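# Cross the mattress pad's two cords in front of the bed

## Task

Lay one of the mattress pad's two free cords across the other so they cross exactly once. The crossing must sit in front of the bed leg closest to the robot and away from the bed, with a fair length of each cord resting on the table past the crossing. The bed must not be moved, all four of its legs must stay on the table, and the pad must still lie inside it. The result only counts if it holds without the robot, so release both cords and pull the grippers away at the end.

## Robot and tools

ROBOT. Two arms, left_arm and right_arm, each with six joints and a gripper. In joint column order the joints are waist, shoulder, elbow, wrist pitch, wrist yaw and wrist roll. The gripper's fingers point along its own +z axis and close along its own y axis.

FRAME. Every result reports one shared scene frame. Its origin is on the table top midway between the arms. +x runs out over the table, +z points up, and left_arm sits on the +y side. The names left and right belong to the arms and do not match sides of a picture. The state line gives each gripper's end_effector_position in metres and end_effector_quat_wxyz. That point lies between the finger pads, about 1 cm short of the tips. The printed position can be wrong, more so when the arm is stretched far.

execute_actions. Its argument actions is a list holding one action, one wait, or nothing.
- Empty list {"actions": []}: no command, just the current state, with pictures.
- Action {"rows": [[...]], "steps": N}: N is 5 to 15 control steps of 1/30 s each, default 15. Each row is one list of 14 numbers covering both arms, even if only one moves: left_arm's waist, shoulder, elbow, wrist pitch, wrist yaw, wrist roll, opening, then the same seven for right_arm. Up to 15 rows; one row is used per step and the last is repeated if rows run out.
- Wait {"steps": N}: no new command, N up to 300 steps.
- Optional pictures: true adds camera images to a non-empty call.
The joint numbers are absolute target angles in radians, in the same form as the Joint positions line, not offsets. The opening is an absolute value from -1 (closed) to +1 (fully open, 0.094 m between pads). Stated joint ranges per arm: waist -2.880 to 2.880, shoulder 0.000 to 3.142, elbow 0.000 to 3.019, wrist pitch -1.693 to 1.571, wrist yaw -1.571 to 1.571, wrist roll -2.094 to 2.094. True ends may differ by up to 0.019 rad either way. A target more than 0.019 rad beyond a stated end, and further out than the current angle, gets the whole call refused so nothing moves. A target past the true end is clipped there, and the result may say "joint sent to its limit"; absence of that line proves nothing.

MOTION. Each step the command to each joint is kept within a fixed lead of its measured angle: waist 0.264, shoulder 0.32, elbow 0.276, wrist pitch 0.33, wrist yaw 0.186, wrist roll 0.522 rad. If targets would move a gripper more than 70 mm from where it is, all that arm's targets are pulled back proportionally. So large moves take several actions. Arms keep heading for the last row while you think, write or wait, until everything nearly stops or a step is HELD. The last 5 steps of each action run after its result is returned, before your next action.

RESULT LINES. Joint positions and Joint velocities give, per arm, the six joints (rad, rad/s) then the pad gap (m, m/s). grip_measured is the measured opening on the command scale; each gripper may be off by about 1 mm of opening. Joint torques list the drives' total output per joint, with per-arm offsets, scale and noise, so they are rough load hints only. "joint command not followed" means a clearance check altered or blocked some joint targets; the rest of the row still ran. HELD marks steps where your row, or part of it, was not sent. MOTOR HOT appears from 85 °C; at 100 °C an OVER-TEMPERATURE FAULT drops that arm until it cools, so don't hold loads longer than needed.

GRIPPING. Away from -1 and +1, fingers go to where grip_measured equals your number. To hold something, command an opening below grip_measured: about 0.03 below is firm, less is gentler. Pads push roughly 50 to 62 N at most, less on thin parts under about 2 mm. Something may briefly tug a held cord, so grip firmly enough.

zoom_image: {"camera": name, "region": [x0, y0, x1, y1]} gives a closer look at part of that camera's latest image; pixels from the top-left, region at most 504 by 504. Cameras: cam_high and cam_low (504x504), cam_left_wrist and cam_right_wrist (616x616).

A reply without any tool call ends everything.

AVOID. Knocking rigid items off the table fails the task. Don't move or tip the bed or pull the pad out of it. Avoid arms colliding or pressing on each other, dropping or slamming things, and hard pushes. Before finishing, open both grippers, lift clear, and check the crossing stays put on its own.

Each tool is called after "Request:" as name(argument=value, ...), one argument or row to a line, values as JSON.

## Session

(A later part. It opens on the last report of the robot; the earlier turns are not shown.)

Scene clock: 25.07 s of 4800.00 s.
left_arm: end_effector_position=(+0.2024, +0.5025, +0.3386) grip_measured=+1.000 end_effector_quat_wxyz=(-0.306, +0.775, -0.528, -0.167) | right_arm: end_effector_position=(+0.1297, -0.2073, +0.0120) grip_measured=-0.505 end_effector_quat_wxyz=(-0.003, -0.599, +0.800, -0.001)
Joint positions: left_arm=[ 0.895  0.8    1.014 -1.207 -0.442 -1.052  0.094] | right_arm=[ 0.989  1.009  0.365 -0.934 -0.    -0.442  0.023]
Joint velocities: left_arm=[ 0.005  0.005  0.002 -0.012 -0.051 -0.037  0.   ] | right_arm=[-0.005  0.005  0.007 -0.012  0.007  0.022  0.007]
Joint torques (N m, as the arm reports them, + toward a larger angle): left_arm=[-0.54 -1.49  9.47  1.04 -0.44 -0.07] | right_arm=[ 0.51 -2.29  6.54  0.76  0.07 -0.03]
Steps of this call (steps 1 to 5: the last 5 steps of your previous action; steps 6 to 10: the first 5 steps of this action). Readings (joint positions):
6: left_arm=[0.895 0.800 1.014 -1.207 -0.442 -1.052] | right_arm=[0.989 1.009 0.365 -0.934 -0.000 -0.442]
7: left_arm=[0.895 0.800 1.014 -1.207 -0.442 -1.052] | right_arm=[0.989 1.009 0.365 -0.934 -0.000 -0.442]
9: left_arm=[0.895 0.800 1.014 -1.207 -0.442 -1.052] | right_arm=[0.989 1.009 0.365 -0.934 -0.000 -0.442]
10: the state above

Request:
execute_actions(
  actions=[
    {"rows":[[0.895,0.8,1.014,-1.207,-0.442,-1.052,1, 0.99,0.99,0.42,-0.96,0,-0.45,-0.5],[0.895,0.8,1.014,-1.207,-0.442,-1.052,1, 0.99,0.98,0.44,-0.98,0,-0.45,-0.5],[0.895,0.8,1.014,-1.207,-0.442,-1.052,1, 0.99,0.97,0.46,-1.0,0,-0.45,-0.5],[0.895,0.8,1.014,-1.207,-0.442,-1.052,1, 0.99,0.96,0.48,-1.03,0,-0.45,-0.5],[0.895,0.8,1.014,-1.207,-0.442,-1.052,1, 0.99,0.96,0.50,-1.06,0,-0.45,-0.5],[0.895,0.8,1.014,-1.207,-0.442,-1.052,1, 0.99,0.96,0.52,-1.08,0,-0.45,-0.5],[0.895,0.8,1.014,-1.207,-0.442,-1.052,1, 0.95,0.96,0.54,-1.10,0,-0.47,-0.5],[0.895,0.8,1.014,-1.207,-0.442,-1.052,1, 0.9,0.96,0.555,-1.12,0,-0.49,-0.5],[0.895,0.8,1.014,-1.207,-0.442,-1.052,1, 0.84,0.96,0.565,-1.14,0,-0.51,-0.5],[0.895,0.8,1.014,-1.207,-0.442,-1.052,1, 0.78,0.96,0.565,-1.14,0,-0.53,-0.5],[0.895,0.8,1.014,-1.207,-0.442,-1.052,1, 0.72,0.96,0.565,-1.14,0,-0.55,-0.4],[0.895,0.8,1.014,-1.207,-0.442,-1.052,1, 0.66,0.96,0.565,-1.14,0,-0.57,-0.4],[0.895,0.8,1.014,-1.207,-0.442,-1.052,1, 0.6,0.96,0.565,-1.14,0,-0.59,-0.4],[0.895,0.8,1.014,-1.207,-0.442,-1.052,1, 0.54,0.96,0.565,-1.14,0,-0.61,-0.4],[0.895,0.8,1.014,-1.207,-0.442,-1.052,1, 0.494,0.96,0.565,-1.14,0,-0.62,-0.4]],"steps":15},
  ],
)

Request:
execute_actions(
  actions=[
    {"steps":20},
  ],
  pictures=true,
)

Scene clock: 25.93 s of 4800.00 s.
left_arm: end_effector_position=(+0.2024, +0.5025, +0.3386) grip_measured=+1.000 end_effector_quat_wxyz=(-0.306, +0.775, -0.528, -0.167) | right_arm: end_effector_position=(+0.1570, -0.2014, +0.0647) grip_measured=-0.501 end_effector_quat_wxyz=(+0.001, -0.578, +0.816, +0.002)
Joint positions: left_arm=[ 0.895  0.8    1.014 -1.207 -0.442 -1.052  0.094] | right_arm=[ 0.905  0.965  0.504 -1.108 -0.003 -0.473  0.023]
Joint velocities: left_arm=[ 0.015 -0.005  0.007 -0.002 -0.007 -0.051  0.   ] | right_arm=[-1.451 -0.024  0.559 -0.359 -0.066 -0.359 -0.001]
Joint torques (N m, as the arm reports them, + toward a larger angle): left_arm=[-0.51 -1.52  9.56  1.   -0.44 -0.06] | right_arm=[-2.93 -3.1  10.73  0.08  0.21  0.02]
Steps of this call (steps 1 to 5: the last 5 steps of your previous action; steps 6 to 15: the robot went on to your last target; step 16: nothing new was sent; steps 17 to 26: the first 10 steps of this action). Readings (joint positions):
17: left_arm=[0.895 0.800 1.014 -1.207 -0.442 -1.052] | right_arm=[0.989 1.008 0.366 -0.936 -0.000 -0.442]
18: left_arm=[0.895 0.800 1.014 -1.207 -0.442 -1.052] | right_arm=[0.989 1.006 0.368 -0.946 -0.000 -0.442]
20: left_arm=[0.895 0.800 1.014 -1.207 -0.442 -1.052] | right_arm=[0.989 0.994 0.384 -0.981 -0.000 -0.442]
24: left_arm=[0.895 0.800 1.014 -1.207 -0.442 -1.052] | right_arm=[0.974 0.968 0.460 -1.073 -0.002 -0.452]
26: the state above

Scene clock: 26.60 s of 4800.00 s.
left_arm: end_effector_position=(+0.2024, +0.5025, +0.3386) grip_measured=+1.000 end_effector_quat_wxyz=(-0.306, +0.775, -0.528, -0.167) | right_arm: end_effector_position=(+0.2097, -0.2718, +0.0770) grip_measured=-0.402 end_effector_quat_wxyz=(+0.007, -0.458, +0.889, -0.002)
Joint positions: left_arm=[ 0.895  0.8    1.014 -1.207 -0.442 -1.052  0.094] | right_arm=[ 0.488  0.964  0.539 -1.132  0.002 -0.61   0.028]
Joint velocities: left_arm=[-0.005  0.005  0.007 -0.002 -0.037 -0.037  0.   ] | right_arm=[-0.015 -0.005  0.017  0.017  0.007 -0.037 -0.001]
Joint torques (N m, as the arm reports them, + toward a larger angle): left_arm=[-0.42 -1.53  9.47  1.02 -0.43 -0.05] | right_arm=[ 1.   -3.09 10.73  0.   -0.05 -0.06]
Kept back: nothing.
Steps of this call (steps 1 to 5: the last 5 steps of your previous action; steps 6 to 20: the robot went on to your last target). Readings (joint positions):
1: left_arm=[0.895 0.800 1.014 -1.207 -0.442 -1.052] | right_arm=[0.851 0.964 0.520 -1.116 -0.003 -0.486]
2: left_arm=[0.895 0.800 1.014 -1.207 -0.442 -1.052] | right_arm=[0.788 0.964 0.531 -1.119 -0.003 -0.500]
4: left_arm=[0.895 0.800 1.014 -1.207 -0.442 -1.052] | right_arm=[0.655 0.964 0.539 -1.122 -0.002 -0.532]
8: left_arm=[0.895 0.800 1.014 -1.207 -0.442 -1.052] | right_arm=[0.480 0.964 0.539 -1.129 0.003 -0.577]
20: the state above

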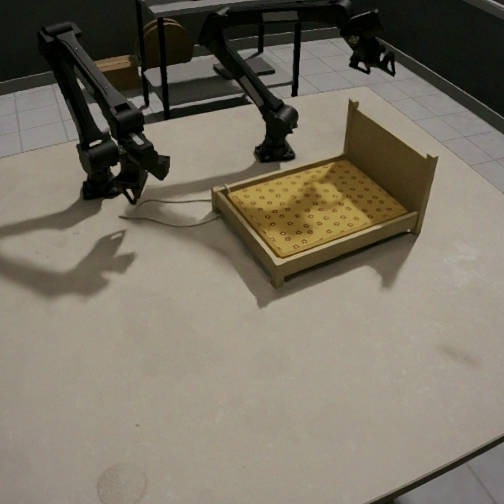

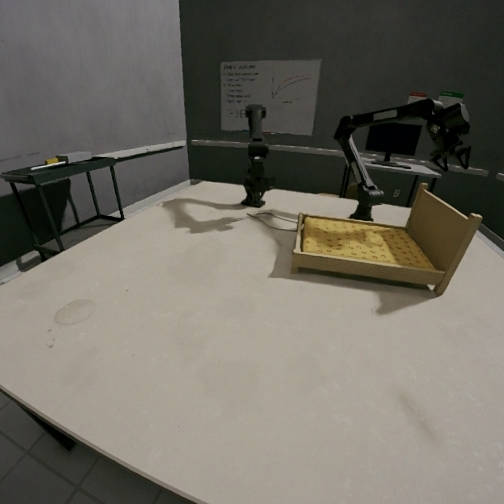

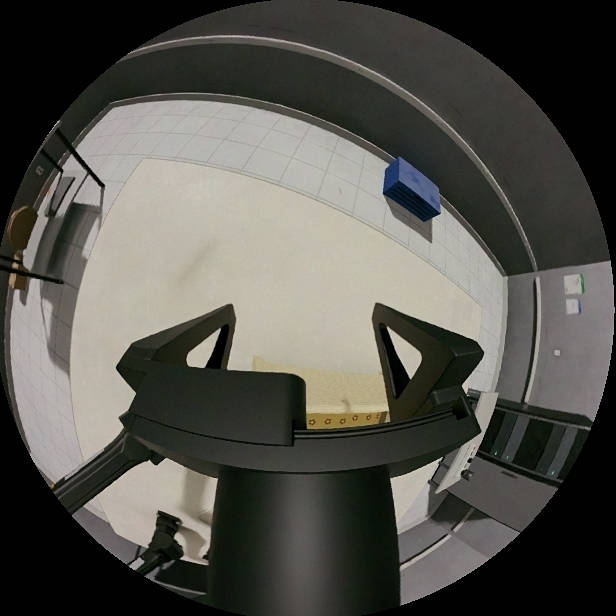

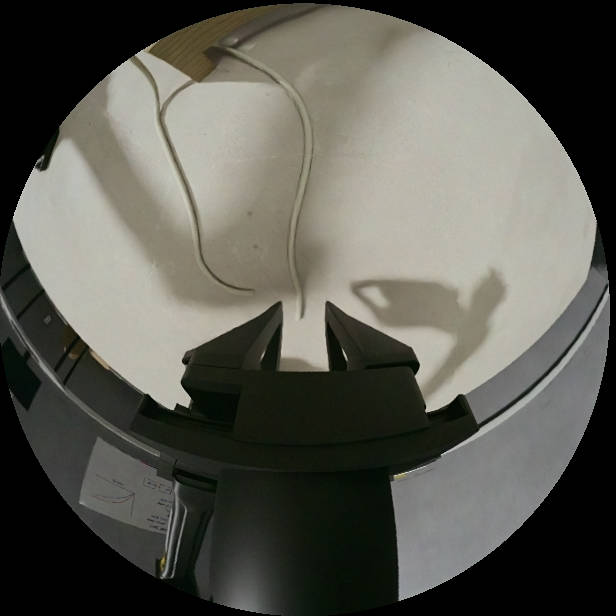

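Request:
execute_actions(
  actions=[
    {"rows":[[0.895,0.8,1.014,-1.207,-0.442,-1.052,1, 0.48,0.96,0.515,-1.115,0,-0.64,-0.4],[0.895,0.8,1.014,-1.207,-0.442,-1.052,1, 0.475,0.96,0.50,-1.10,0,-0.66,-0.4],[0.895,0.8,1.014,-1.207,-0.442,-1.052,1, 0.47,0.96,0.485,-1.085,0,-0.68,-0.4],[0.895,0.8,1.014,-1.207,-0.442,-1.052,1, 0.465,0.96,0.47,-1.07,0,-0.70,-0.4],[0.895,0.8,1.014,-1.207,-0.442,-1.052,1, 0.46,0.96,0.455,-1.055,0,-0.72,-0.4],[0.895,0.8,1.014,-1.207,-0.442,-1.052,1, 0.455,0.96,0.44,-1.04,0,-0.74,-0.4],[0.895,0.8,1.014,-1.207,-0.442,-1.052,1, 0.45,0.96,0.425,-1.02,0,-0.76,-0.4],[0.895,0.8,1.014,-1.207,-0.442,-1.052,1, 0.445,0.965,0.41,-1.0,0,-0.76,-0.4],[0.895,0.8,1.014,-1.207,-0.442,-1.052,1, 0.44,0.97,0.395,-0.98,0,-0.76,-0.4],[0.895,0.8,1.014,-1.207,-0.442,-1.052,1, 0.437,0.975,0.38,-0.96,0,-0.76,-0.4],[0.895,0.8,1.014,-1.207,-0.442,-1.052,1, 0.437,0.98,0.37,-0.94,0,-0.76,-0.4],[0.895,0.8,1.014,-1.207,-0.442,-1.052,1, 0.437,0.98,0.359,-0.92,0,-0.76,-0.4]],"steps":15},
  ],
)

Request:
execute_actions(
  actions=[
    {"steps":15},
  ],
  pictures=true,
)

Scene clock: 27.30 s of 4800.00 s.
left_arm: end_effector_position=(+0.2024, +0.5025, +0.3386) grip_measured=+1.000 end_effector_quat_wxyz=(-0.306, +0.775, -0.528, -0.167) | right_arm: end_effector_position=(+0.1932, -0.2851, +0.0369) grip_measured=-0.402 end_effector_quat_wxyz=(+0.009, -0.489, +0.872, -0.003)
Joint positions: left_arm=[ 0.895  0.8    1.014 -1.207 -0.442 -1.052  0.094] | right_arm=[ 0.451  0.964  0.42  -1.008  0.002 -0.717  0.028]
Joint velocities: left_arm=[ 0.005  0.005 -0.007 -0.017 -0.037 -0.007  0.   ] | right_arm=[-0.142  0.005 -0.452  0.569  0.051 -0.242  0.   ]
Joint torques (N m, as the arm reports them, + toward a larger angle): left_arm=[-0.89 -1.58  9.44  1.04 -0.42 -0.07] | right_arm=[-0.66 -1.32  7.08  0.63 -0.04 -0.02]
Steps of this call (steps 1 to 11: the robot went on to your last target; steps 12 to 21: the first 10 steps of this action). Readings (joint positions):
12: left_arm=[0.895 0.800 1.014 -1.207 -0.442 -1.052] | right_arm=[0.488 0.964 0.538 -1.131 0.002 -0.614]
13: left_arm=[0.895 0.800 1.014 -1.207 -0.442 -1.052] | right_arm=[0.487 0.964 0.535 -1.125 0.002 -0.621]
15: left_arm=[0.895 0.800 1.014 -1.207 -0.442 -1.052] | right_arm=[0.482 0.964 0.518 -1.101 0.002 -0.641]
19: left_arm=[0.895 0.800 1.014 -1.207 -0.442 -1.052] | right_arm=[0.462 0.964 0.454 -1.043 0.002 -0.698]
21: the state above

Scene clock: 27.80 s of 4800.00 s.
left_arm: end_effector_position=(+0.2024, +0.5025, +0.3386) grip_measured=+1.000 end_effector_quat_wxyz=(-0.306, +0.775, -0.528, -0.167) | right_arm: end_effector_position=(+0.1888, -0.2881, +0.0188) grip_measured=-0.402 end_effector_quat_wxyz=(+0.018, -0.500, +0.866, -0.005)
Joint positions: left_arm=[ 0.895  0.8    1.014 -1.207 -0.442 -1.052  0.094] | right_arm=[ 0.443  0.973  0.368 -0.929  0.002 -0.751  0.028]
Joint velocities: left_arm=[ 0.005 -0.005  0.012 -0.007 -0.022 -0.081  0.   ] | right_arm=[-0.005 -0.015  0.007 -0.002  0.037  0.007 -0.001]
Joint torques (N m, as the arm reports them, + toward a larger angle): left_arm=[-0.6  -1.45  9.45  1.12 -0.46 -0.07] | right_arm=[-0.1  -1.52  7.05  0.87 -0.05 -0.03]
Kept back: nothing.
Steps of this call (steps 1 to 5: the last 5 steps of your previous action; steps 6 to 15: the robot went on to your last target). Readings (joint positions):
1: left_arm=[0.895 0.800 1.014 -1.207 -0.442 -1.052] | right_arm=[0.447 0.964 0.405 -0.989 0.002 -0.724]
2: left_arm=[0.895 0.800 1.014 -1.207 -0.442 -1.052] | right_arm=[0.444 0.966 0.391 -0.971 0.002 -0.730]
4: left_arm=[0.895 0.800 1.014 -1.207 -0.442 -1.052] | right_arm=[0.443 0.970 0.373 -0.945 0.002 -0.738]
8: left_arm=[0.895 0.800 1.014 -1.207 -0.442 -1.052] | right_arm=[0.443 0.973 0.368 -0.932 0.002 -0.746]
15: the state above

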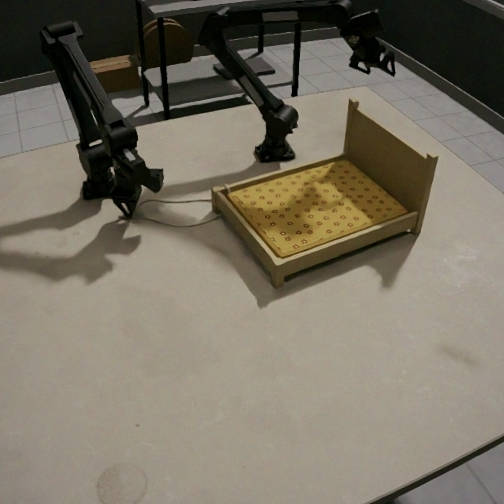

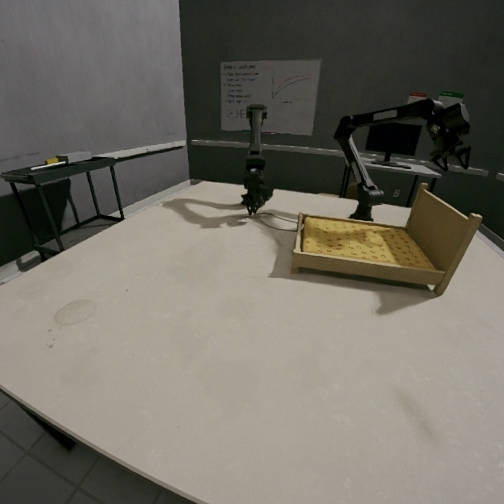

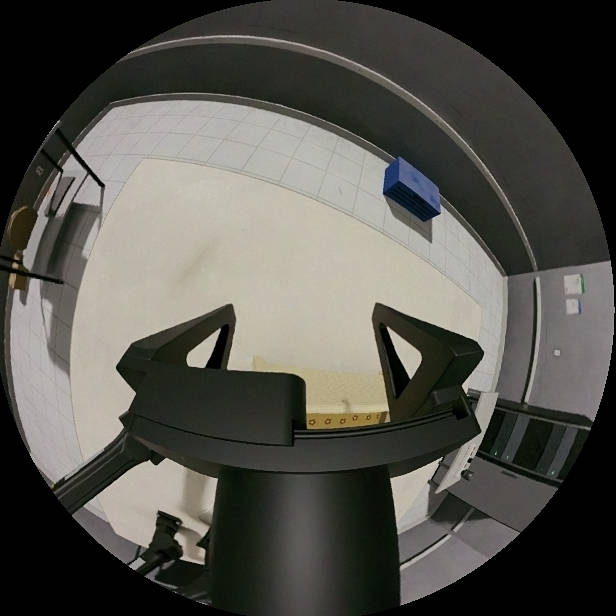

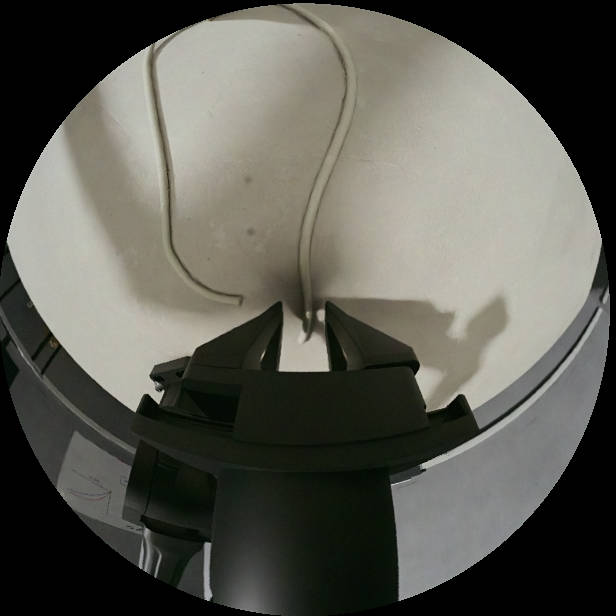

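Request:
execute_actions(
  actions=[
    {"rows":[[0.895,0.8,1.014,-1.207,-0.442,-1.052,1, 0.437,0.99,0.359,-0.915,0,-0.76,-0.4],[0.895,0.8,1.014,-1.207,-0.442,-1.052,1, 0.437,1.0,0.359,-0.91,0,-0.76,-0.4],[0.895,0.8,1.014,-1.207,-0.442,-1.052,1, 0.437,1.01,0.359,-0.905,0,-0.76,-0.4],[0.895,0.8,1.014,-1.207,-0.442,-1.052,1, 0.437,1.02,0.359,-0.90,0,-0.76,-0.4],[0.895,0.8,1.014,-1.207,-0.442,-1.052,1, 0.437,1.028,0.359,-0.897,0,-0.76,-0.4],[0.895,0.8,1.014,-1.207,-0.442,-1.052,1, 0.437,1.034,0.359,-0.897,0,-0.76,-0.4]],"steps":15},
  ],
)

Request:
execute_actions(
  actions=[
    {"rows":[[0.895,0.8,1.014,-1.207,-0.442,-1.052,1, 0.437,1.034,0.359,-0.897,0,-0.76,-0.55],[0.895,0.8,1.014,-1.207,-0.442,-1.052,1, 0.437,1.034,0.359,-0.897,0,-0.76,-0.7],[0.895,0.8,1.014,-1.207,-0.442,-1.052,1, 0.437,1.034,0.359,-0.897,0,-0.76,-0.8],[0.895,0.8,1.014,-1.207,-0.442,-1.052,1, 0.437,1.034,0.359,-0.897,0,-0.76,-0.86],[0.895,0.8,1.014,-1.207,-0.442,-1.052,1, 0.437,1.034,0.359,-0.897,0,-0.76,-0.9],[0.895,0.8,1.014,-1.207,-0.442,-1.052,1, 0.437,1.034,0.359,-0.897,0,-0.76,-0.94],[0.895,0.8,1.014,-1.207,-0.442,-1.052,1, 0.437,1.034,0.359,-0.897,0,-0.76,-0.97]],"steps":15},
  ],
)

Scene clock: 28.47 s of 4800.00 s.
left_arm: end_effector_position=(+0.2024, +0.5025, +0.3386) grip_measured=+1.000 end_effector_quat_wxyz=(-0.306, +0.775, -0.528, -0.167) | right_arm: end_effector_position=(+0.1879, -0.2884, +0.0096) grip_measured=-0.402 end_effector_quat_wxyz=(+0.001, -0.501, +0.865, -0.001)
Joint positions: left_arm=[ 0.895  0.8    1.014 -1.207 -0.442 -1.052  0.094] | right_arm=[ 0.443  1.03   0.368 -0.906  0.002 -0.752  0.028]
Joint velocities: left_arm=[-0.015 -0.015 -0.002 -0.017  0.051  0.051  0.   ] | right_arm=[-0.005  0.015 -0.007  0.017 -0.037  0.037  0.   ]
Joint torques (N m, as the arm reports them, + toward a larger angle): left_arm=[-0.71 -1.39  9.54  1.02 -0.45 -0.09] | right_arm=[-0.1  -1.96  6.71  0.81 -0.05 -0.03]
Steps of this call (steps 1 to 10: the robot went on to your last target; steps 11 to 20: the first 10 steps of this action). Readings (joint positions):
11: left_arm=[0.895 0.800 1.014 -1.207 -0.442 -1.052] | right_arm=[0.443 0.974 0.368 -0.928 0.002 -0.752]
12: left_arm=[0.895 0.800 1.014 -1.207 -0.442 -1.052] | right_arm=[0.443 0.975 0.368 -0.926 0.002 -0.752]
14: left_arm=[0.895 0.800 1.014 -1.207 -0.442 -1.052] | right_arm=[0.443 0.987 0.368 -0.918 0.002 -0.752]
18: left_arm=[0.895 0.800 1.014 -1.207 -0.442 -1.052] | right_arm=[0.443 1.023 0.368 -0.907 0.002 -0.752]
20: the state above

Scene clock: 28.97 s of 4800.00 s.
left_arm: end_effector_position=(+0.2024, +0.5025, +0.3386) grip_measured=+1.000 end_effector_quat_wxyz=(-0.306, +0.775, -0.528, -0.167) | right_arm: end_effector_position=(+0.1881, -0.2883, +0.0096) grip_measured=-0.949 end_effector_quat_wxyz=(+0.002, -0.501, +0.865, -0.001)
Joint positions: left_arm=[ 0.895  0.8    1.014 -1.207 -0.442 -1.052  0.094] | right_arm=[ 0.443  1.03   0.368 -0.905  0.002 -0.752  0.002]
Joint velocities: left_arm=[-0.005  0.015  0.002  0.007 -0.022 -0.11   0.   ] | right_arm=[ 0.005 -0.015 -0.017  0.012 -0.022 -0.037 -0.   ]
Joint torques (N m, as the arm reports them, + toward a larger angle): left_arm=[-0.82 -1.41  9.5   1.   -0.44 -0.05] | right_arm=[-0.11 -2.22  6.7   0.76 -0.05 -0.03]
Steps of this call (steps 1 to 5: the last 5 steps of your previous action; steps 6 to 15: the first 10 steps of this action). Readings (joint positions):
6: left_arm=[0.895 0.800 1.014 -1.207 -0.442 -1.052] | right_arm=[0.443 1.030 0.368 -0.905 0.002 -0.752]
7: left_arm=[0.895 0.800 1.014 -1.207 -0.442 -1.052] | right_arm=[0.443 1.030 0.368 -0.905 0.002 -0.752]
9: left_arm=[0.895 0.800 1.014 -1.207 -0.442 -1.052] | right_arm=[0.443 1.030 0.368 -0.905 0.002 -0.752]
13: left_arm=[0.895 0.800 1.014 -1.207 -0.442 -1.052] | right_arm=[0.443 1.030 0.368 -0.905 0.002 -0.752]
15: the state above

Request:
execute_actions(
  actions=[
    {"rows":[[0.895,0.8,1.014,-1.207,-0.442,-1.052,1, 0.44,1.02,0.41,-0.92,0,-0.75,-0.97],[0.895,0.8,1.014,-1.207,-0.442,-1.052,1, 0.45,1.01,0.425,-0.94,0,-0.74,-0.97],[0.895,0.8,1.014,-1.207,-0.442,-1.052,1, 0.46,1.0,0.44,-0.965,0,-0.73,-0.97],[0.895,0.8,1.014,-1.207,-0.442,-1.052,1, 0.47,0.99,0.455,-0.99,0,-0.72,-0.97],[0.895,0.8,1.014,-1.207,-0.442,-1.052,1, 0.485,0.98,0.47,-1.015,0,-0.71,-0.97],[0.895,0.8,1.014,-1.207,-0.442,-1.052,1, 0.50,0.97,0.485,-1.04,0,-0.70,-0.97],[0.895,0.8,1.014,-1.207,-0.442,-1.052,1, 0.515,0.96,0.50,-1.065,0,-0.69,-0.97],[0.895,0.8,1.014,-1.207,-0.442,-1.052,1, 0.53,0.95,0.515,-1.09,0,-0.68,-0.97],[0.895,0.8,1.014,-1.207,-0.442,-1.052,1, 0.545,0.94,0.53,-1.115,0,-0.67,-0.97],[0.895,0.8,1.014,-1.207,-0.442,-1.052,1, 0.56,0.93,0.545,-1.14,0,-0.66,-0.97],[0.895,0.8,1.014,-1.207,-0.442,-1.052,1, 0.575,0.92,0.56,-1.165,0,-0.65,-0.97],[0.895,0.8,1.014,-1.207,-0.442,-1.052,1, 0.59,0.91,0.575,-1.19,0,-0.64,-0.97],[0.895,0.8,1.014,-1.207,-0.442,-1.052,1, 0.60,0.905,0.59,-1.215,0,-0.63,-0.97],[0.895,0.8,1.014,-1.207,-0.442,-1.052,1, 0.61,0.90,0.605,-1.24,0,-0.62,-0.97],[0.895,0.8,1.014,-1.207,-0.442,-1.052,1, 0.62,0.897,0.615,-1.26,0,-0.62,-0.97]],"steps":15},
  ],
)

Request:
execute_actions(
  actions=[
    {"steps":15},
  ],
  pictures=true,
)

Scene clock: 29.97 s of 4800.00 s.
left_arm: end_effector_position=(+0.2024, +0.5025, +0.3386) grip_measured=+1.000 end_effector_quat_wxyz=(-0.306, +0.775, -0.528, -0.167) | right_arm: end_effector_position=(+0.1883, -0.2715, +0.0513) grip_measured=-0.949 end_effector_quat_wxyz=(-0.005, -0.516, +0.857, +0.000)
Joint positions: left_arm=[ 0.895  0.8    1.014 -1.207 -0.442 -1.052  0.094] | right_arm=[ 0.525  0.959  0.461 -1.083  0.002 -0.704  0.002]
Joint velocities: left_arm=[ 0.005 -0.015 -0.012 -0.017 -0.007 -0.081  0.   ] | right_arm=[ 0.484 -0.337  0.54  -0.725 -0.037  0.271 -0.001]
Joint torques (N m, as the arm reports them, + toward a larger angle): left_arm=[-0.66 -1.16  9.51  1.1  -0.45 -0.08] | right_arm=[ 0.96 -3.16 12.41  0.17 -0.03  0.12]
Steps of this call (steps 1 to 5: the last 5 steps of your previous action; steps 6 to 15: the robot went on to your last target; steps 16 to 20: nothing new was sent; steps 21 to 30: the first 10 steps of this action). Readings (joint positions):
21: left_arm=[0.895 0.800 1.014 -1.207 -0.442 -1.052] | right_arm=[0.443 1.030 0.368 -0.907 0.002 -0.752]
22: left_arm=[0.895 0.800 1.014 -1.207 -0.442 -1.052] | right_arm=[0.443 1.029 0.369 -0.912 0.002 -0.752]
24: left_arm=[0.895 0.800 1.014 -1.207 -0.442 -1.052] | right_arm=[0.447 1.021 0.377 -0.943 0.002 -0.746]
28: left_arm=[0.895 0.800 1.014 -1.207 -0.442 -1.052] | right_arm=[0.493 0.982 0.426 -1.035 0.002 -0.720]
30: the state above

Scene clock: 30.47 s of 4800.00 s.
left_arm: end_effector_position=(+0.2024, +0.5025, +0.3386) grip_measured=+1.000 end_effector_quat_wxyz=(-0.306, +0.775, -0.528, -0.167) | right_arm: end_effector_position=(+0.1868, -0.2525, +0.1017) grip_measured=-0.949 end_effector_quat_wxyz=(-0.002, -0.524, +0.852, -0.000)
Joint positions: left_arm=[ 0.895  0.8    1.014 -1.207 -0.442 -1.052  0.094] | right_arm=[ 0.617  0.896  0.573 -1.253  0.001 -0.632  0.002]
Joint velocities: left_arm=[-0.024  0.005  0.002 -0.017 -0.022 -0.007  0.   ] | right_arm=[ 0.005 -0.005 -0.002 -0.012  0.022 -0.051 -0.   ]
Joint torques (N m, as the arm reports them, + toward a larger angle): left_arm=[-0.4  -1.38  9.45  1.14 -0.45 -0.08] | right_arm=[ 0.72 -1.84 12.39  0.   -0.01  0.11]
Kept back: nothing.
Steps of this call (steps 1 to 5: the last 5 steps of your previous action; steps 6 to 15: the robot went on to your last target). Readings (joint positions):
1: left_arm=[0.895 0.800 1.014 -1.207 -0.442 -1.052] | right_arm=[0.541 0.947 0.479 -1.107 0.002 -0.696]
2: left_arm=[0.895 0.800 1.014 -1.207 -0.442 -1.052] | right_arm=[0.557 0.936 0.497 -1.131 0.002 -0.686]
4: left_arm=[0.895 0.800 1.014 -1.207 -0.442 -1.052] | right_arm=[0.585 0.916 0.530 -1.180 0.002 -0.668]
8: left_arm=[0.895 0.800 1.014 -1.207 -0.442 -1.052] | right_arm=[0.616 0.897 0.572 -1.241 0.001 -0.645]
15: the state above

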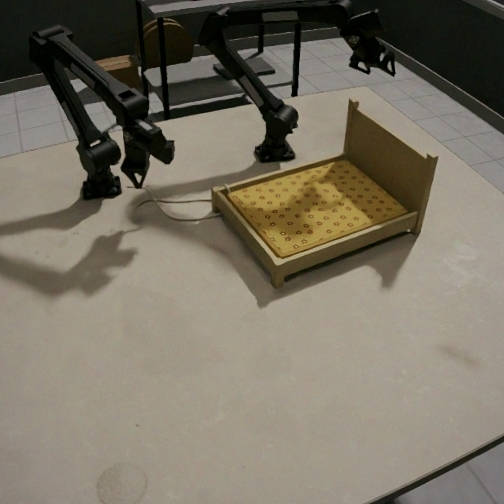

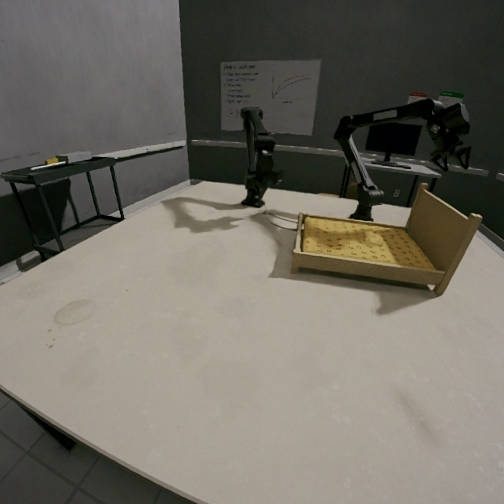

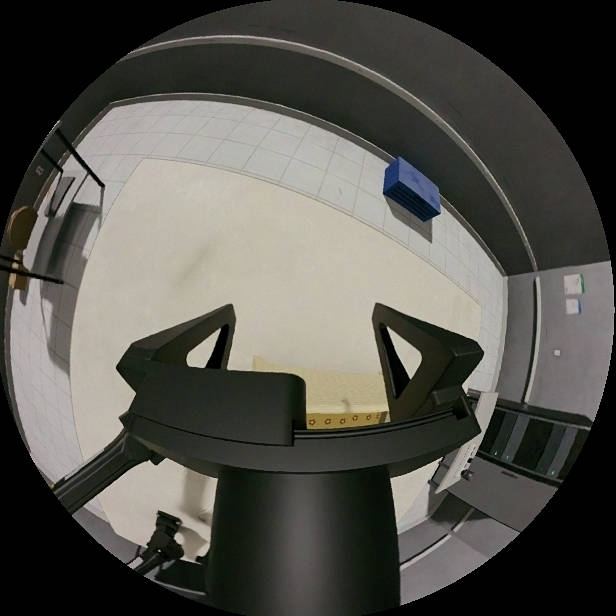

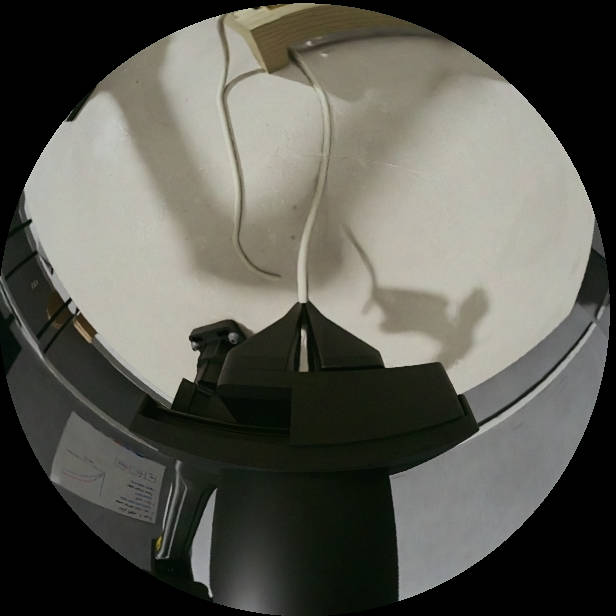

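Request:
execute_actions(
  actions=[
    {"rows":[[0.895,0.8,1.014,-1.207,-0.442,-1.052,1, 0.65,0.89,0.59,-1.265,0,-0.56,-0.97],[0.895,0.8,1.014,-1.207,-0.442,-1.052,1, 0.685,0.885,0.59,-1.27,0,-0.49,-0.97],[0.895,0.8,1.014,-1.207,-0.442,-1.052,1, 0.72,0.88,0.59,-1.275,0,-0.42,-0.97],[0.895,0.8,1.014,-1.207,-0.442,-1.052,1, 0.76,0.875,0.59,-1.28,0,-0.35,-0.97],[0.895,0.8,1.014,-1.207,-0.442,-1.052,1, 0.80,0.87,0.59,-1.285,0,-0.27,-0.97],[0.895,0.8,1.014,-1.207,-0.442,-1.052,1, 0.84,0.865,0.59,-1.29,0,-0.19,-0.97],[0.895,0.8,1.014,-1.207,-0.442,-1.052,1, 0.88,0.86,0.59,-1.295,0,-0.11,-0.97],[0.895,0.8,1.014,-1.207,-0.442,-1.052,1, 0.92,0.855,0.59,-1.30,0,-0.03,-0.97],[0.895,0.8,1.014,-1.207,-0.442,-1.052,1, 0.96,0.85,0.59,-1.30,0,0.05,-0.97],[0.895,0.8,1.014,-1.207,-0.442,-1.052,1, 1.0,0.85,0.59,-1.30,0,0.13,-0.97],[0.895,0.8,1.014,-1.207,-0.442,-1.052,1, 1.04,0.85,0.59,-1.30,0,0.21,-0.97],[0.895,0.8,1.014,-1.207,-0.442,-1.052,1, 1.08,0.85,0.59,-1.30,0,0.29,-0.97],[0.895,0.8,1.014,-1.207,-0.442,-1.052,1, 1.12,0.85,0.59,-1.30,0,0.37,-0.97],[0.895,0.8,1.014,-1.207,-0.442,-1.052,1, 1.16,0.86,0.59,-1.29,0,0.45,-0.97],[0.895,0.8,1.014,-1.207,-0.442,-1.052,1, 1.2,0.87,0.59,-1.28,0,0.52,-0.97]],"steps":15},
  ],
)

Request:
execute_actions(
  actions=[
    {"rows":[[0.895,0.8,1.014,-1.207,-0.442,-1.052,1, 1.23,0.88,0.59,-1.26,0,0.58,-0.97],[0.895,0.8,1.014,-1.207,-0.442,-1.052,1, 1.26,0.89,0.59,-1.25,0,0.64,-0.97],[0.895,0.8,1.014,-1.207,-0.442,-1.052,1, 1.29,0.90,0.59,-1.24,0,0.70,-0.97],[0.895,0.8,1.014,-1.207,-0.442,-1.052,1, 1.32,0.91,0.59,-1.23,0,0.76,-0.97],[0.895,0.8,1.014,-1.207,-0.442,-1.052,1, 1.35,0.92,0.59,-1.22,0,0.82,-0.97],[0.895,0.8,1.014,-1.207,-0.442,-1.052,1, 1.38,0.93,0.59,-1.21,0,0.88,-0.97],[0.895,0.8,1.014,-1.207,-0.442,-1.052,1, 1.40,0.94,0.59,-1.20,0,0.92,-0.97]],"steps":12},
  ],
)

Request:
execute_actions(
  actions=[
    {"steps":15},
  ],
  pictures=true,
)

Scene clock: 31.23 s of 4800.00 s.
left_arm: end_effector_position=(+0.2024, +0.5025, +0.3386) grip_measured=+1.000 end_effector_quat_wxyz=(-0.306, +0.775, -0.528, -0.167) | right_arm: end_effector_position=(+0.1451, -0.2079, +0.1073) grip_measured=-0.949 end_effector_quat_wxyz=(-0.004, -0.461, +0.887, -0.001)
Joint positions: left_arm=[ 0.895  0.8    1.014 -1.207 -0.442 -1.052  0.094] | right_arm=[ 0.927  0.864  0.573 -1.288  0.    -0.176  0.002]
Joint velocities: left_arm=[-0.005 -0.005  0.012  0.012 -0.022  0.125  0.   ] | right_arm=[ 1.216 -0.161 -0.002 -0.056 -0.037  1.985 -0.001]
Joint torques (N m, as the arm reports them, + toward a larger angle): left_arm=[-0.59 -1.48  9.41  1.03 -0.46 -0.08] | right_arm=[ 0.22 -2.15 10.43  0.02  0.09  0.07]
Steps of this call (steps 1 to 13: the robot went on to your last target; steps 14 to 23: the first 10 steps of this action). Readings (joint positions):
14: left_arm=[0.895 0.800 1.014 -1.207 -0.442 -1.052] | right_arm=[0.619 0.896 0.573 -1.253 0.001 -0.620]
15: left_arm=[0.895 0.800 1.014 -1.207 -0.442 -1.052] | right_arm=[0.628 0.896 0.573 -1.256 0.001 -0.599]
17: left_arm=[0.895 0.800 1.014 -1.207 -0.442 -1.052] | right_arm=[0.676 0.893 0.573 -1.263 0.002 -0.530]
21: left_arm=[0.895 0.800 1.014 -1.207 -0.442 -1.052] | right_arm=[0.842 0.876 0.573 -1.281 0.001 -0.311]
23: the state above

Scene clock: 31.63 s of 4800.00 s.
left_arm: end_effector_position=(+0.2024, +0.5025, +0.3386) grip_measured=+1.000 end_effector_quat_wxyz=(-0.306, +0.775, -0.528, -0.167) | right_arm: end_effector_position=(+0.0822, -0.1512, +0.0992) grip_measured=-0.949 end_effector_quat_wxyz=(+0.002, -0.270, +0.963, +0.002)
Joint positions: left_arm=[ 0.895  0.8    1.014 -1.207 -0.442 -1.052  0.094] | right_arm=[ 1.352  0.91   0.573 -1.228 -0.     0.659  0.002]
Joint velocities: left_arm=[-0.015 -0.015 -0.002 -0.007 -0.066  0.037  0.   ] | right_arm=[ 0.806  0.366 -0.002  0.31  -0.081  1.707 -0.001]
Joint torques (N m, as the arm reports them, + toward a larger angle): left_arm=[-0.55 -1.63  9.55  1.09 -0.45 -0.07] | right_arm=[-0.02 -1.78 10.25  0.56  0.19  0.05]
Steps of this call (steps 1 to 5: the last 5 steps of your previous action; steps 6 to 12: the first 7 steps of this action). Readings (joint positions):
6: left_arm=[0.895 0.800 1.014 -1.207 -0.442 -1.052] | right_arm=[1.165 0.856 0.573 -1.287 -0.000 0.265]
7: left_arm=[0.895 0.800 1.014 -1.207 -0.442 -1.052] | right_arm=[1.201 0.860 0.573 -1.279 -0.000 0.335]
9: left_arm=[0.895 0.800 1.014 -1.207 -0.442 -1.052] | right_arm=[1.266 0.876 0.573 -1.259 -0.000 0.469]
12: the state above

Scene clock: 32.13 s of 4800.00 s.
left_arm: end_effector_position=(+0.2024, +0.5025, +0.3386) grip_measured=+1.000 end_effector_quat_wxyz=(-0.306, +0.775, -0.528, -0.167) | right_arm: end_effector_position=(+0.0736, -0.1439, +0.0938) grip_measured=-0.949 end_effector_quat_wxyz=(-0.001, -0.176, +0.984, -0.001)
Joint positions: left_arm=[ 0.895  0.8    1.014 -1.207 -0.442 -1.052  0.094] | right_arm=[ 1.403  0.939  0.573 -1.208 -0.     0.903  0.002]
Joint velocities: left_arm=[ 0.005 -0.005  0.002 -0.017  0.037 -0.037  0.   ] | right_arm=[ 0.005 -0.005 -0.022  0.012 -0.022  0.051 -0.   ]
Joint torques (N m, as the arm reports them, + toward a larger angle): left_arm=[-0.34 -1.4   9.46  1.02 -0.44 -0.05] | right_arm=[ 0.14 -2.93 10.09  0.73  0.19  0.11]
Kept back: nothing.
Steps of this call (steps 1 to 5: the last 5 steps of your previous action; steps 6 to 15: the robot went on to your last target). Readings (joint positions):
1: left_arm=[0.895 0.800 1.014 -1.207 -0.442 -1.052] | right_arm=[1.376 0.921 0.573 -1.220 -0.000 0.710]
2: left_arm=[0.895 0.800 1.014 -1.207 -0.442 -1.052] | right_arm=[1.392 0.930 0.573 -1.214 -0.000 0.750]
4: left_arm=[0.895 0.800 1.014 -1.207 -0.442 -1.052] | right_arm=[1.403 0.938 0.573 -1.209 -0.000 0.808]
8: left_arm=[0.895 0.800 1.014 -1.207 -0.442 -1.052] | right_arm=[1.403 0.939 0.573 -1.208 -0.000 0.870]
15: the state above

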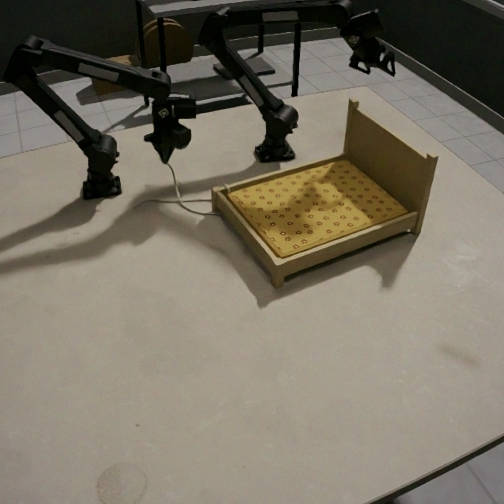

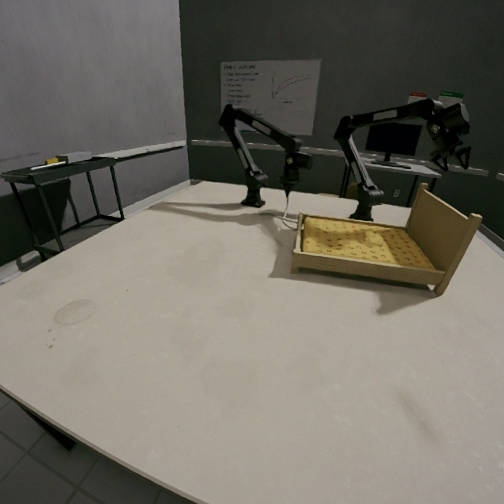

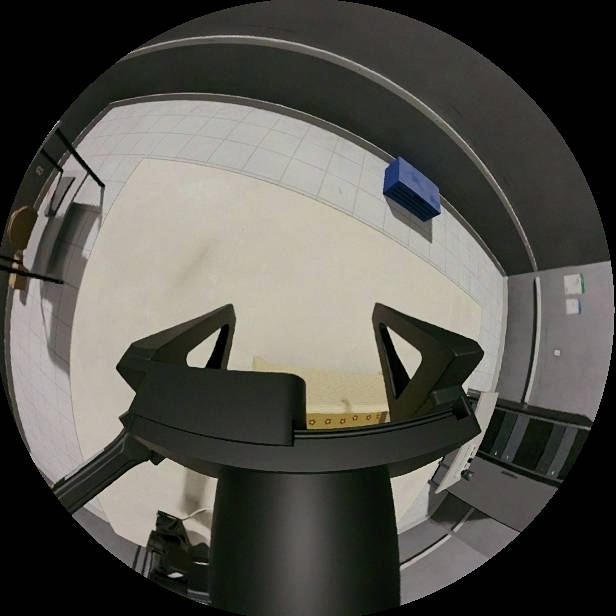

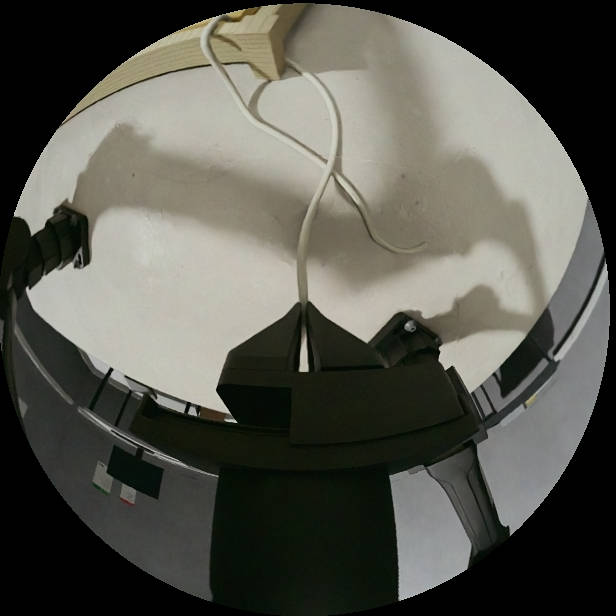

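Request:
execute_actions(
  actions=[
    {"rows":[[0.895,0.8,1.014,-1.207,-0.442,-1.052,1, 1.42,0.95,0.565,-1.19,0,0.95,-0.97],[0.895,0.8,1.014,-1.207,-0.442,-1.052,1, 1.44,0.96,0.565,-1.18,0,0.98,-0.97],[0.895,0.8,1.014,-1.207,-0.442,-1.052,1, 1.46,0.97,0.565,-1.17,0,1.01,-0.97],[0.895,0.8,1.014,-1.207,-0.442,-1.052,1, 1.48,0.985,0.565,-1.155,0,1.04,-0.97],[0.895,0.8,1.014,-1.207,-0.442,-1.052,1, 1.50,1.0,0.565,-1.14,0,1.07,-0.97],[0.895,0.8,1.014,-1.207,-0.442,-1.052,1, 1.52,1.015,0.565,-1.125,0,1.10,-0.97],[0.895,0.8,1.014,-1.207,-0.442,-1.052,1, 1.54,1.03,0.56,-1.105,0,1.13,-0.97],[0.895,0.8,1.014,-1.207,-0.442,-1.052,1, 1.555,1.045,0.555,-1.085,0,1.16,-0.97],[0.895,0.8,1.014,-1.207,-0.442,-1.052,1, 1.57,1.06,0.545,-1.06,0,1.19,-0.97],[0.895,0.8,1.014,-1.207,-0.442,-1.052,1, 1.585,1.075,0.535,-1.035,0,1.22,-0.97],[0.895,0.8,1.014,-1.207,-0.442,-1.052,1, 1.60,1.09,0.525,-1.01,0,1.25,-0.97],[0.895,0.8,1.014,-1.207,-0.442,-1.052,1, 1.61,1.105,0.515,-0.985,0,1.27,-0.97],[0.895,0.8,1.014,-1.207,-0.442,-1.052,1, 1.62,1.12,0.505,-0.96,0,1.29,-0.97],[0.895,0.8,1.014,-1.207,-0.442,-1.052,1, 1.63,1.135,0.495,-0.935,0,1.30,-0.97],[0.895,0.8,1.014,-1.207,-0.442,-1.052,1, 1.64,1.15,0.487,-0.91,0,1.31,-0.97]],"steps":15},
  ],
)

Request:
execute_actions(
  actions=[
    {"steps":15},
  ],
  pictures=true,
)

Scene clock: 32.90 s of 4800.00 s.
left_arm: end_effector_position=(+0.2024, +0.5025, +0.3386) grip_measured=+1.000 end_effector_quat_wxyz=(-0.306, +0.775, -0.528, -0.167) | right_arm: end_effector_position=(+0.0468, -0.1134, +0.0734) grip_measured=-0.949 end_effector_quat_wxyz=(+0.003, -0.155, +0.988, +0.008)
Joint positions: left_arm=[ 0.895  0.8    1.014 -1.207 -0.442 -1.052  0.094] | right_arm=[ 1.554  1.035  0.569 -1.088  0.     1.097  0.002]
Joint velocities: left_arm=[ 0.015 -0.005  0.007  0.007 -0.051  0.037  0.   ] | right_arm=[ 0.493  0.503 -0.134  0.711  0.037  0.667  0.001]
Joint torques (N m, as the arm reports them, + toward a larger angle): left_arm=[-0.68 -1.1   9.42  1.01 -0.44 -0.05] | right_arm=[ 0.66 -2.64  6.2   0.38  0.22  0.16]
Steps of this call (steps 1 to 13: the robot went on to your last target; steps 14 to 23: the first 10 steps of this action). Readings (joint positions):
14: left_arm=[0.895 0.800 1.014 -1.207 -0.442 -1.052] | right_arm=[1.404 0.939 0.573 -1.207 -0.000 0.916]
15: left_arm=[0.895 0.800 1.014 -1.207 -0.442 -1.052] | right_arm=[1.408 0.940 0.573 -1.203 -0.000 0.925]
17: left_arm=[0.895 0.800 1.014 -1.207 -0.442 -1.052] | right_arm=[1.431 0.947 0.573 -1.187 0.000 0.956]
21: left_arm=[0.895 0.800 1.014 -1.207 -0.442 -1.052] | right_arm=[1.516 1.000 0.573 -1.130 0.000 1.045]
23: the state above

Scene clock: 33.40 s of 4800.00 s.
left_arm: end_effector_position=(+0.2024, +0.5025, +0.3386) grip_measured=+1.000 end_effector_quat_wxyz=(-0.306, +0.775, -0.528, -0.167) | right_arm: end_effector_position=(+0.0278, -0.1119, +0.0252) grip_measured=-0.949 end_effector_quat_wxyz=(-0.000, -0.099, +0.995, -0.002)
Joint positions: left_arm=[ 0.895  0.8    1.014 -1.207 -0.442 -1.052  0.094] | right_arm=[ 1.636  1.151  0.495 -0.919  0.     1.293  0.002]
Joint velocities: left_arm=[-0.024 -0.015  0.002  0.002  0.022 -0.11   0.   ] | right_arm=[-0.015 -0.005 -0.007  0.002 -0.037  0.125 -0.001]
Joint torques (N m, as the arm reports them, + toward a larger angle): left_arm=[-0.85 -1.24  9.54  0.99 -0.42 -0.06] | right_arm=[ 0.72 -4.37  6.63  0.62  0.2   0.13]
Kept back: nothing.
Steps of this call (steps 1 to 5: the last 5 steps of your previous action; steps 6 to 15: the robot went on to your last target). Readings (joint positions):
1: left_arm=[0.895 0.800 1.014 -1.207 -0.442 -1.052] | right_arm=[1.570 1.052 0.563 -1.064 0.000 1.124]
2: left_arm=[0.895 0.800 1.014 -1.207 -0.442 -1.052] | right_arm=[1.585 1.067 0.554 -1.039 0.000 1.150]
4: left_arm=[0.895 0.800 1.014 -1.207 -0.442 -1.052] | right_arm=[1.608 1.098 0.533 -0.991 0.000 1.198]
8: left_arm=[0.895 0.800 1.014 -1.207 -0.442 -1.052] | right_arm=[1.635 1.147 0.499 -0.929 0.000 1.259]
15: the state above

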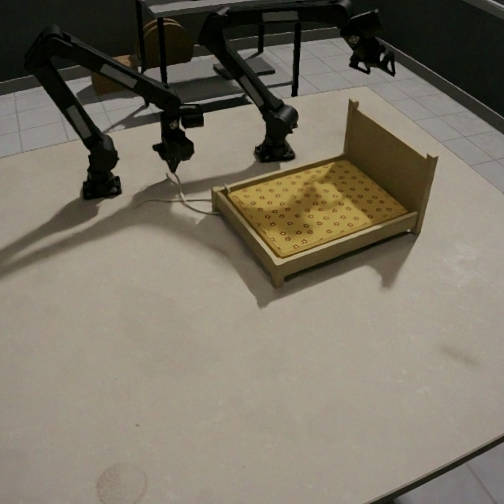

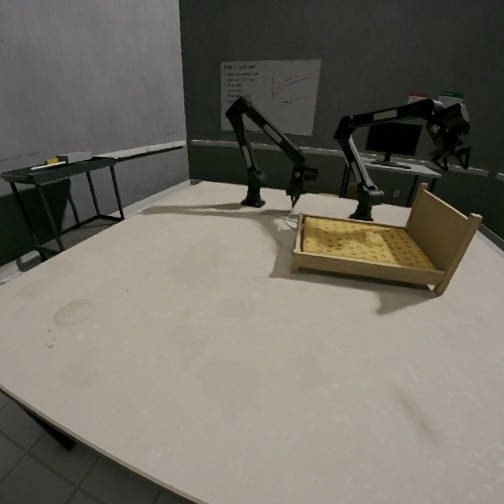

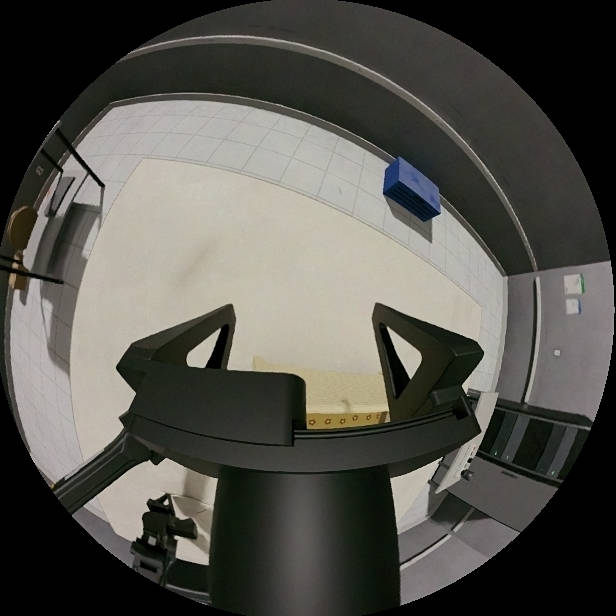

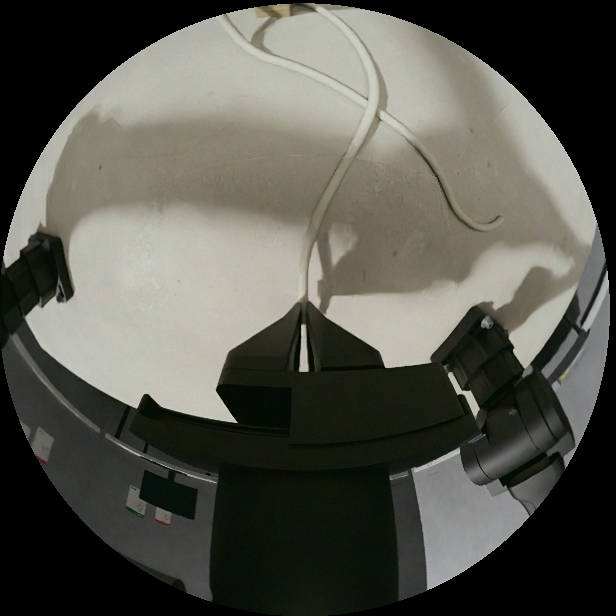

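Request:
execute_actions(
  actions=[
    {"rows":[[0.895,0.8,1.014,-1.207,-0.442,-1.052,1, 1.645,1.155,0.53,-0.91,0,1.33,-0.97],[0.895,0.8,1.014,-1.207,-0.442,-1.052,1, 1.65,1.16,0.54,-0.91,0,1.35,-0.97],[0.895,0.8,1.014,-1.207,-0.442,-1.052,1, 1.655,1.17,0.55,-0.905,0,1.37,-0.97],[0.895,0.8,1.014,-1.207,-0.442,-1.052,1, 1.66,1.18,0.56,-0.90,0,1.39,-0.97],[0.895,0.8,1.014,-1.207,-0.442,-1.052,1, 1.665,1.19,0.57,-0.895,0,1.41,-0.97],[0.895,0.8,1.014,-1.207,-0.442,-1.052,1, 1.67,1.20,0.58,-0.89,0,1.43,-0.97],[0.895,0.8,1.014,-1.207,-0.442,-1.052,1, 1.675,1.21,0.585,-0.885,0,1.45,-0.97],[0.895,0.8,1.014,-1.207,-0.442,-1.052,1, 1.68,1.22,0.588,-0.88,0,1.45,-0.97],[0.895,0.8,1.014,-1.207,-0.442,-1.052,1, 1.68,1.23,0.588,-0.88,0,1.45,-0.97]],"steps":15},
  ],
)

Request:
execute_actions(
  actions=[
    {"steps":10},
  ],
  pictures=true,
)

Scene clock: 34.03 s of 4800.00 s.
left_arm: end_effector_position=(+0.2024, +0.5025, +0.3386) grip_measured=+1.000 end_effector_quat_wxyz=(-0.306, +0.775, -0.528, -0.167) | right_arm: end_effector_position=(+0.0206, -0.0896, +0.0260) grip_measured=-0.949 end_effector_quat_wxyz=(+0.001, -0.060, +0.998, +0.005)
Joint positions: left_arm=[ 0.895  0.8    1.014 -1.207 -0.442 -1.052  0.094] | right_arm=[ 1.672  1.208  0.539 -0.892  0.     1.407  0.002]
Joint velocities: left_arm=[-0.005 -0.005 -0.002  0.012 -0.066  0.022  0.   ] | right_arm=[ 0.093  0.269  0.203  0.11  -0.051  0.198  0.   ]
Joint torques (N m, as the arm reports them, + toward a larger angle): left_arm=[-0.51 -1.26  9.5   1.01 -0.44 -0.07] | right_arm=[ 1.03 -4.71 10.26  0.51  0.19  0.14]
Steps of this call (steps 1 to 9: the robot went on to your last target; steps 10 to 19: the first 10 steps of this action). Readings (joint positions):
10: left_arm=[0.895 0.800 1.014 -1.207 -0.442 -1.052] | right_arm=[1.637 1.151 0.495 -0.919 0.000 1.304]
11: left_arm=[0.895 0.800 1.014 -1.207 -0.442 -1.052] | right_arm=[1.637 1.151 0.495 -0.919 0.000 1.310]
13: left_arm=[0.895 0.800 1.014 -1.207 -0.442 -1.052] | right_arm=[1.642 1.154 0.496 -0.916 0.000 1.331]
17: left_arm=[0.895 0.800 1.014 -1.207 -0.442 -1.052] | right_arm=[1.663 1.186 0.522 -0.901 0.000 1.388]
19: the state above

Scene clock: 34.37 s of 4800.00 s.
left_arm: end_effector_position=(+0.2024, +0.5025, +0.3386) grip_measured=+1.000 end_effector_quat_wxyz=(-0.306, +0.775, -0.528, -0.167) | right_arm: end_effector_position=(+0.0199, -0.0850, +0.0254) grip_measured=-0.949 end_effector_quat_wxyz=(+0.001, -0.046, +0.999, +0.005)
Joint positions: left_arm=[ 0.895  0.8    1.014 -1.207 -0.442 -1.052  0.094] | right_arm=[ 1.675  1.223  0.549 -0.886  0.     1.438  0.002]
Joint velocities: left_arm=[-0.015 -0.005  0.002 -0.002 -0.037 -0.051  0.   ] | right_arm=[ 0.015 -0.015  0.007 -0.022 -0.081  0.037 -0.001]
Joint torques (N m, as the arm reports them, + toward a larger angle): left_arm=[-0.6  -1.31  9.53  0.97 -0.45 -0.07] | right_arm=[ 0.89 -4.51 10.56  0.56  0.19  0.13]
Kept back: nothing.
Steps of this call (steps 1 to 5: the last 5 steps of your previous action; steps 6 to 10: the robot went on to your last target). Readings (joint positions):
1: left_arm=[0.895 0.800 1.014 -1.207 -0.442 -1.052] | right_arm=[1.674 1.216 0.545 -0.889 0.000 1.414]
2: left_arm=[0.895 0.800 1.014 -1.207 -0.442 -1.052] | right_arm=[1.675 1.221 0.548 -0.887 0.000 1.419]
4: left_arm=[0.895 0.800 1.014 -1.207 -0.442 -1.052] | right_arm=[1.675 1.223 0.549 -0.886 0.000 1.427]
8: left_arm=[0.895 0.800 1.014 -1.207 -0.442 -1.052] | right_arm=[1.675 1.223 0.549 -0.886 0.000 1.436]
10: the state above

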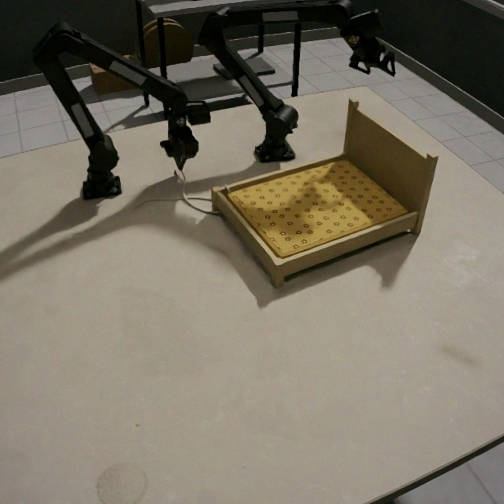

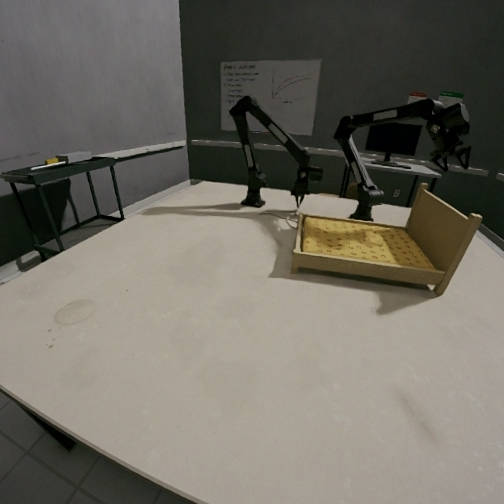

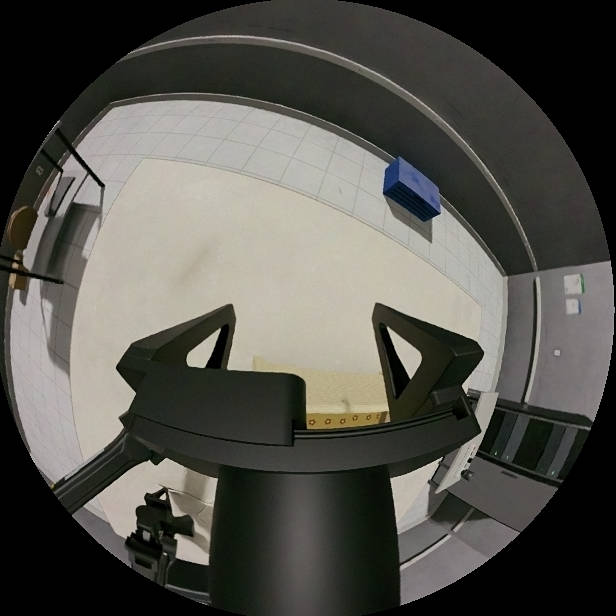

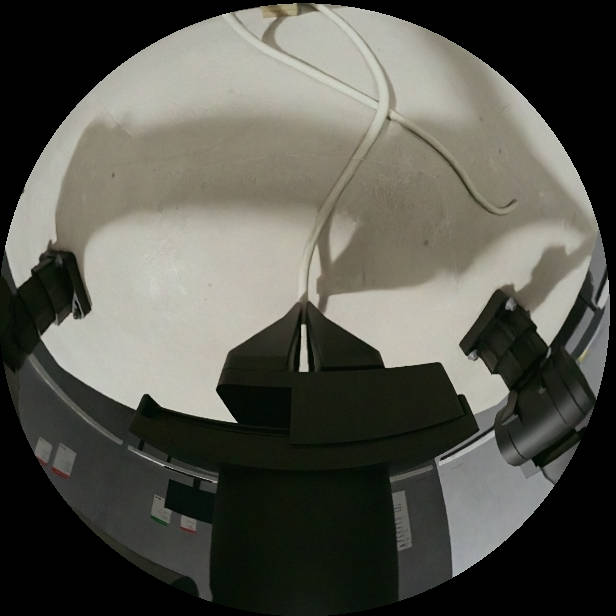

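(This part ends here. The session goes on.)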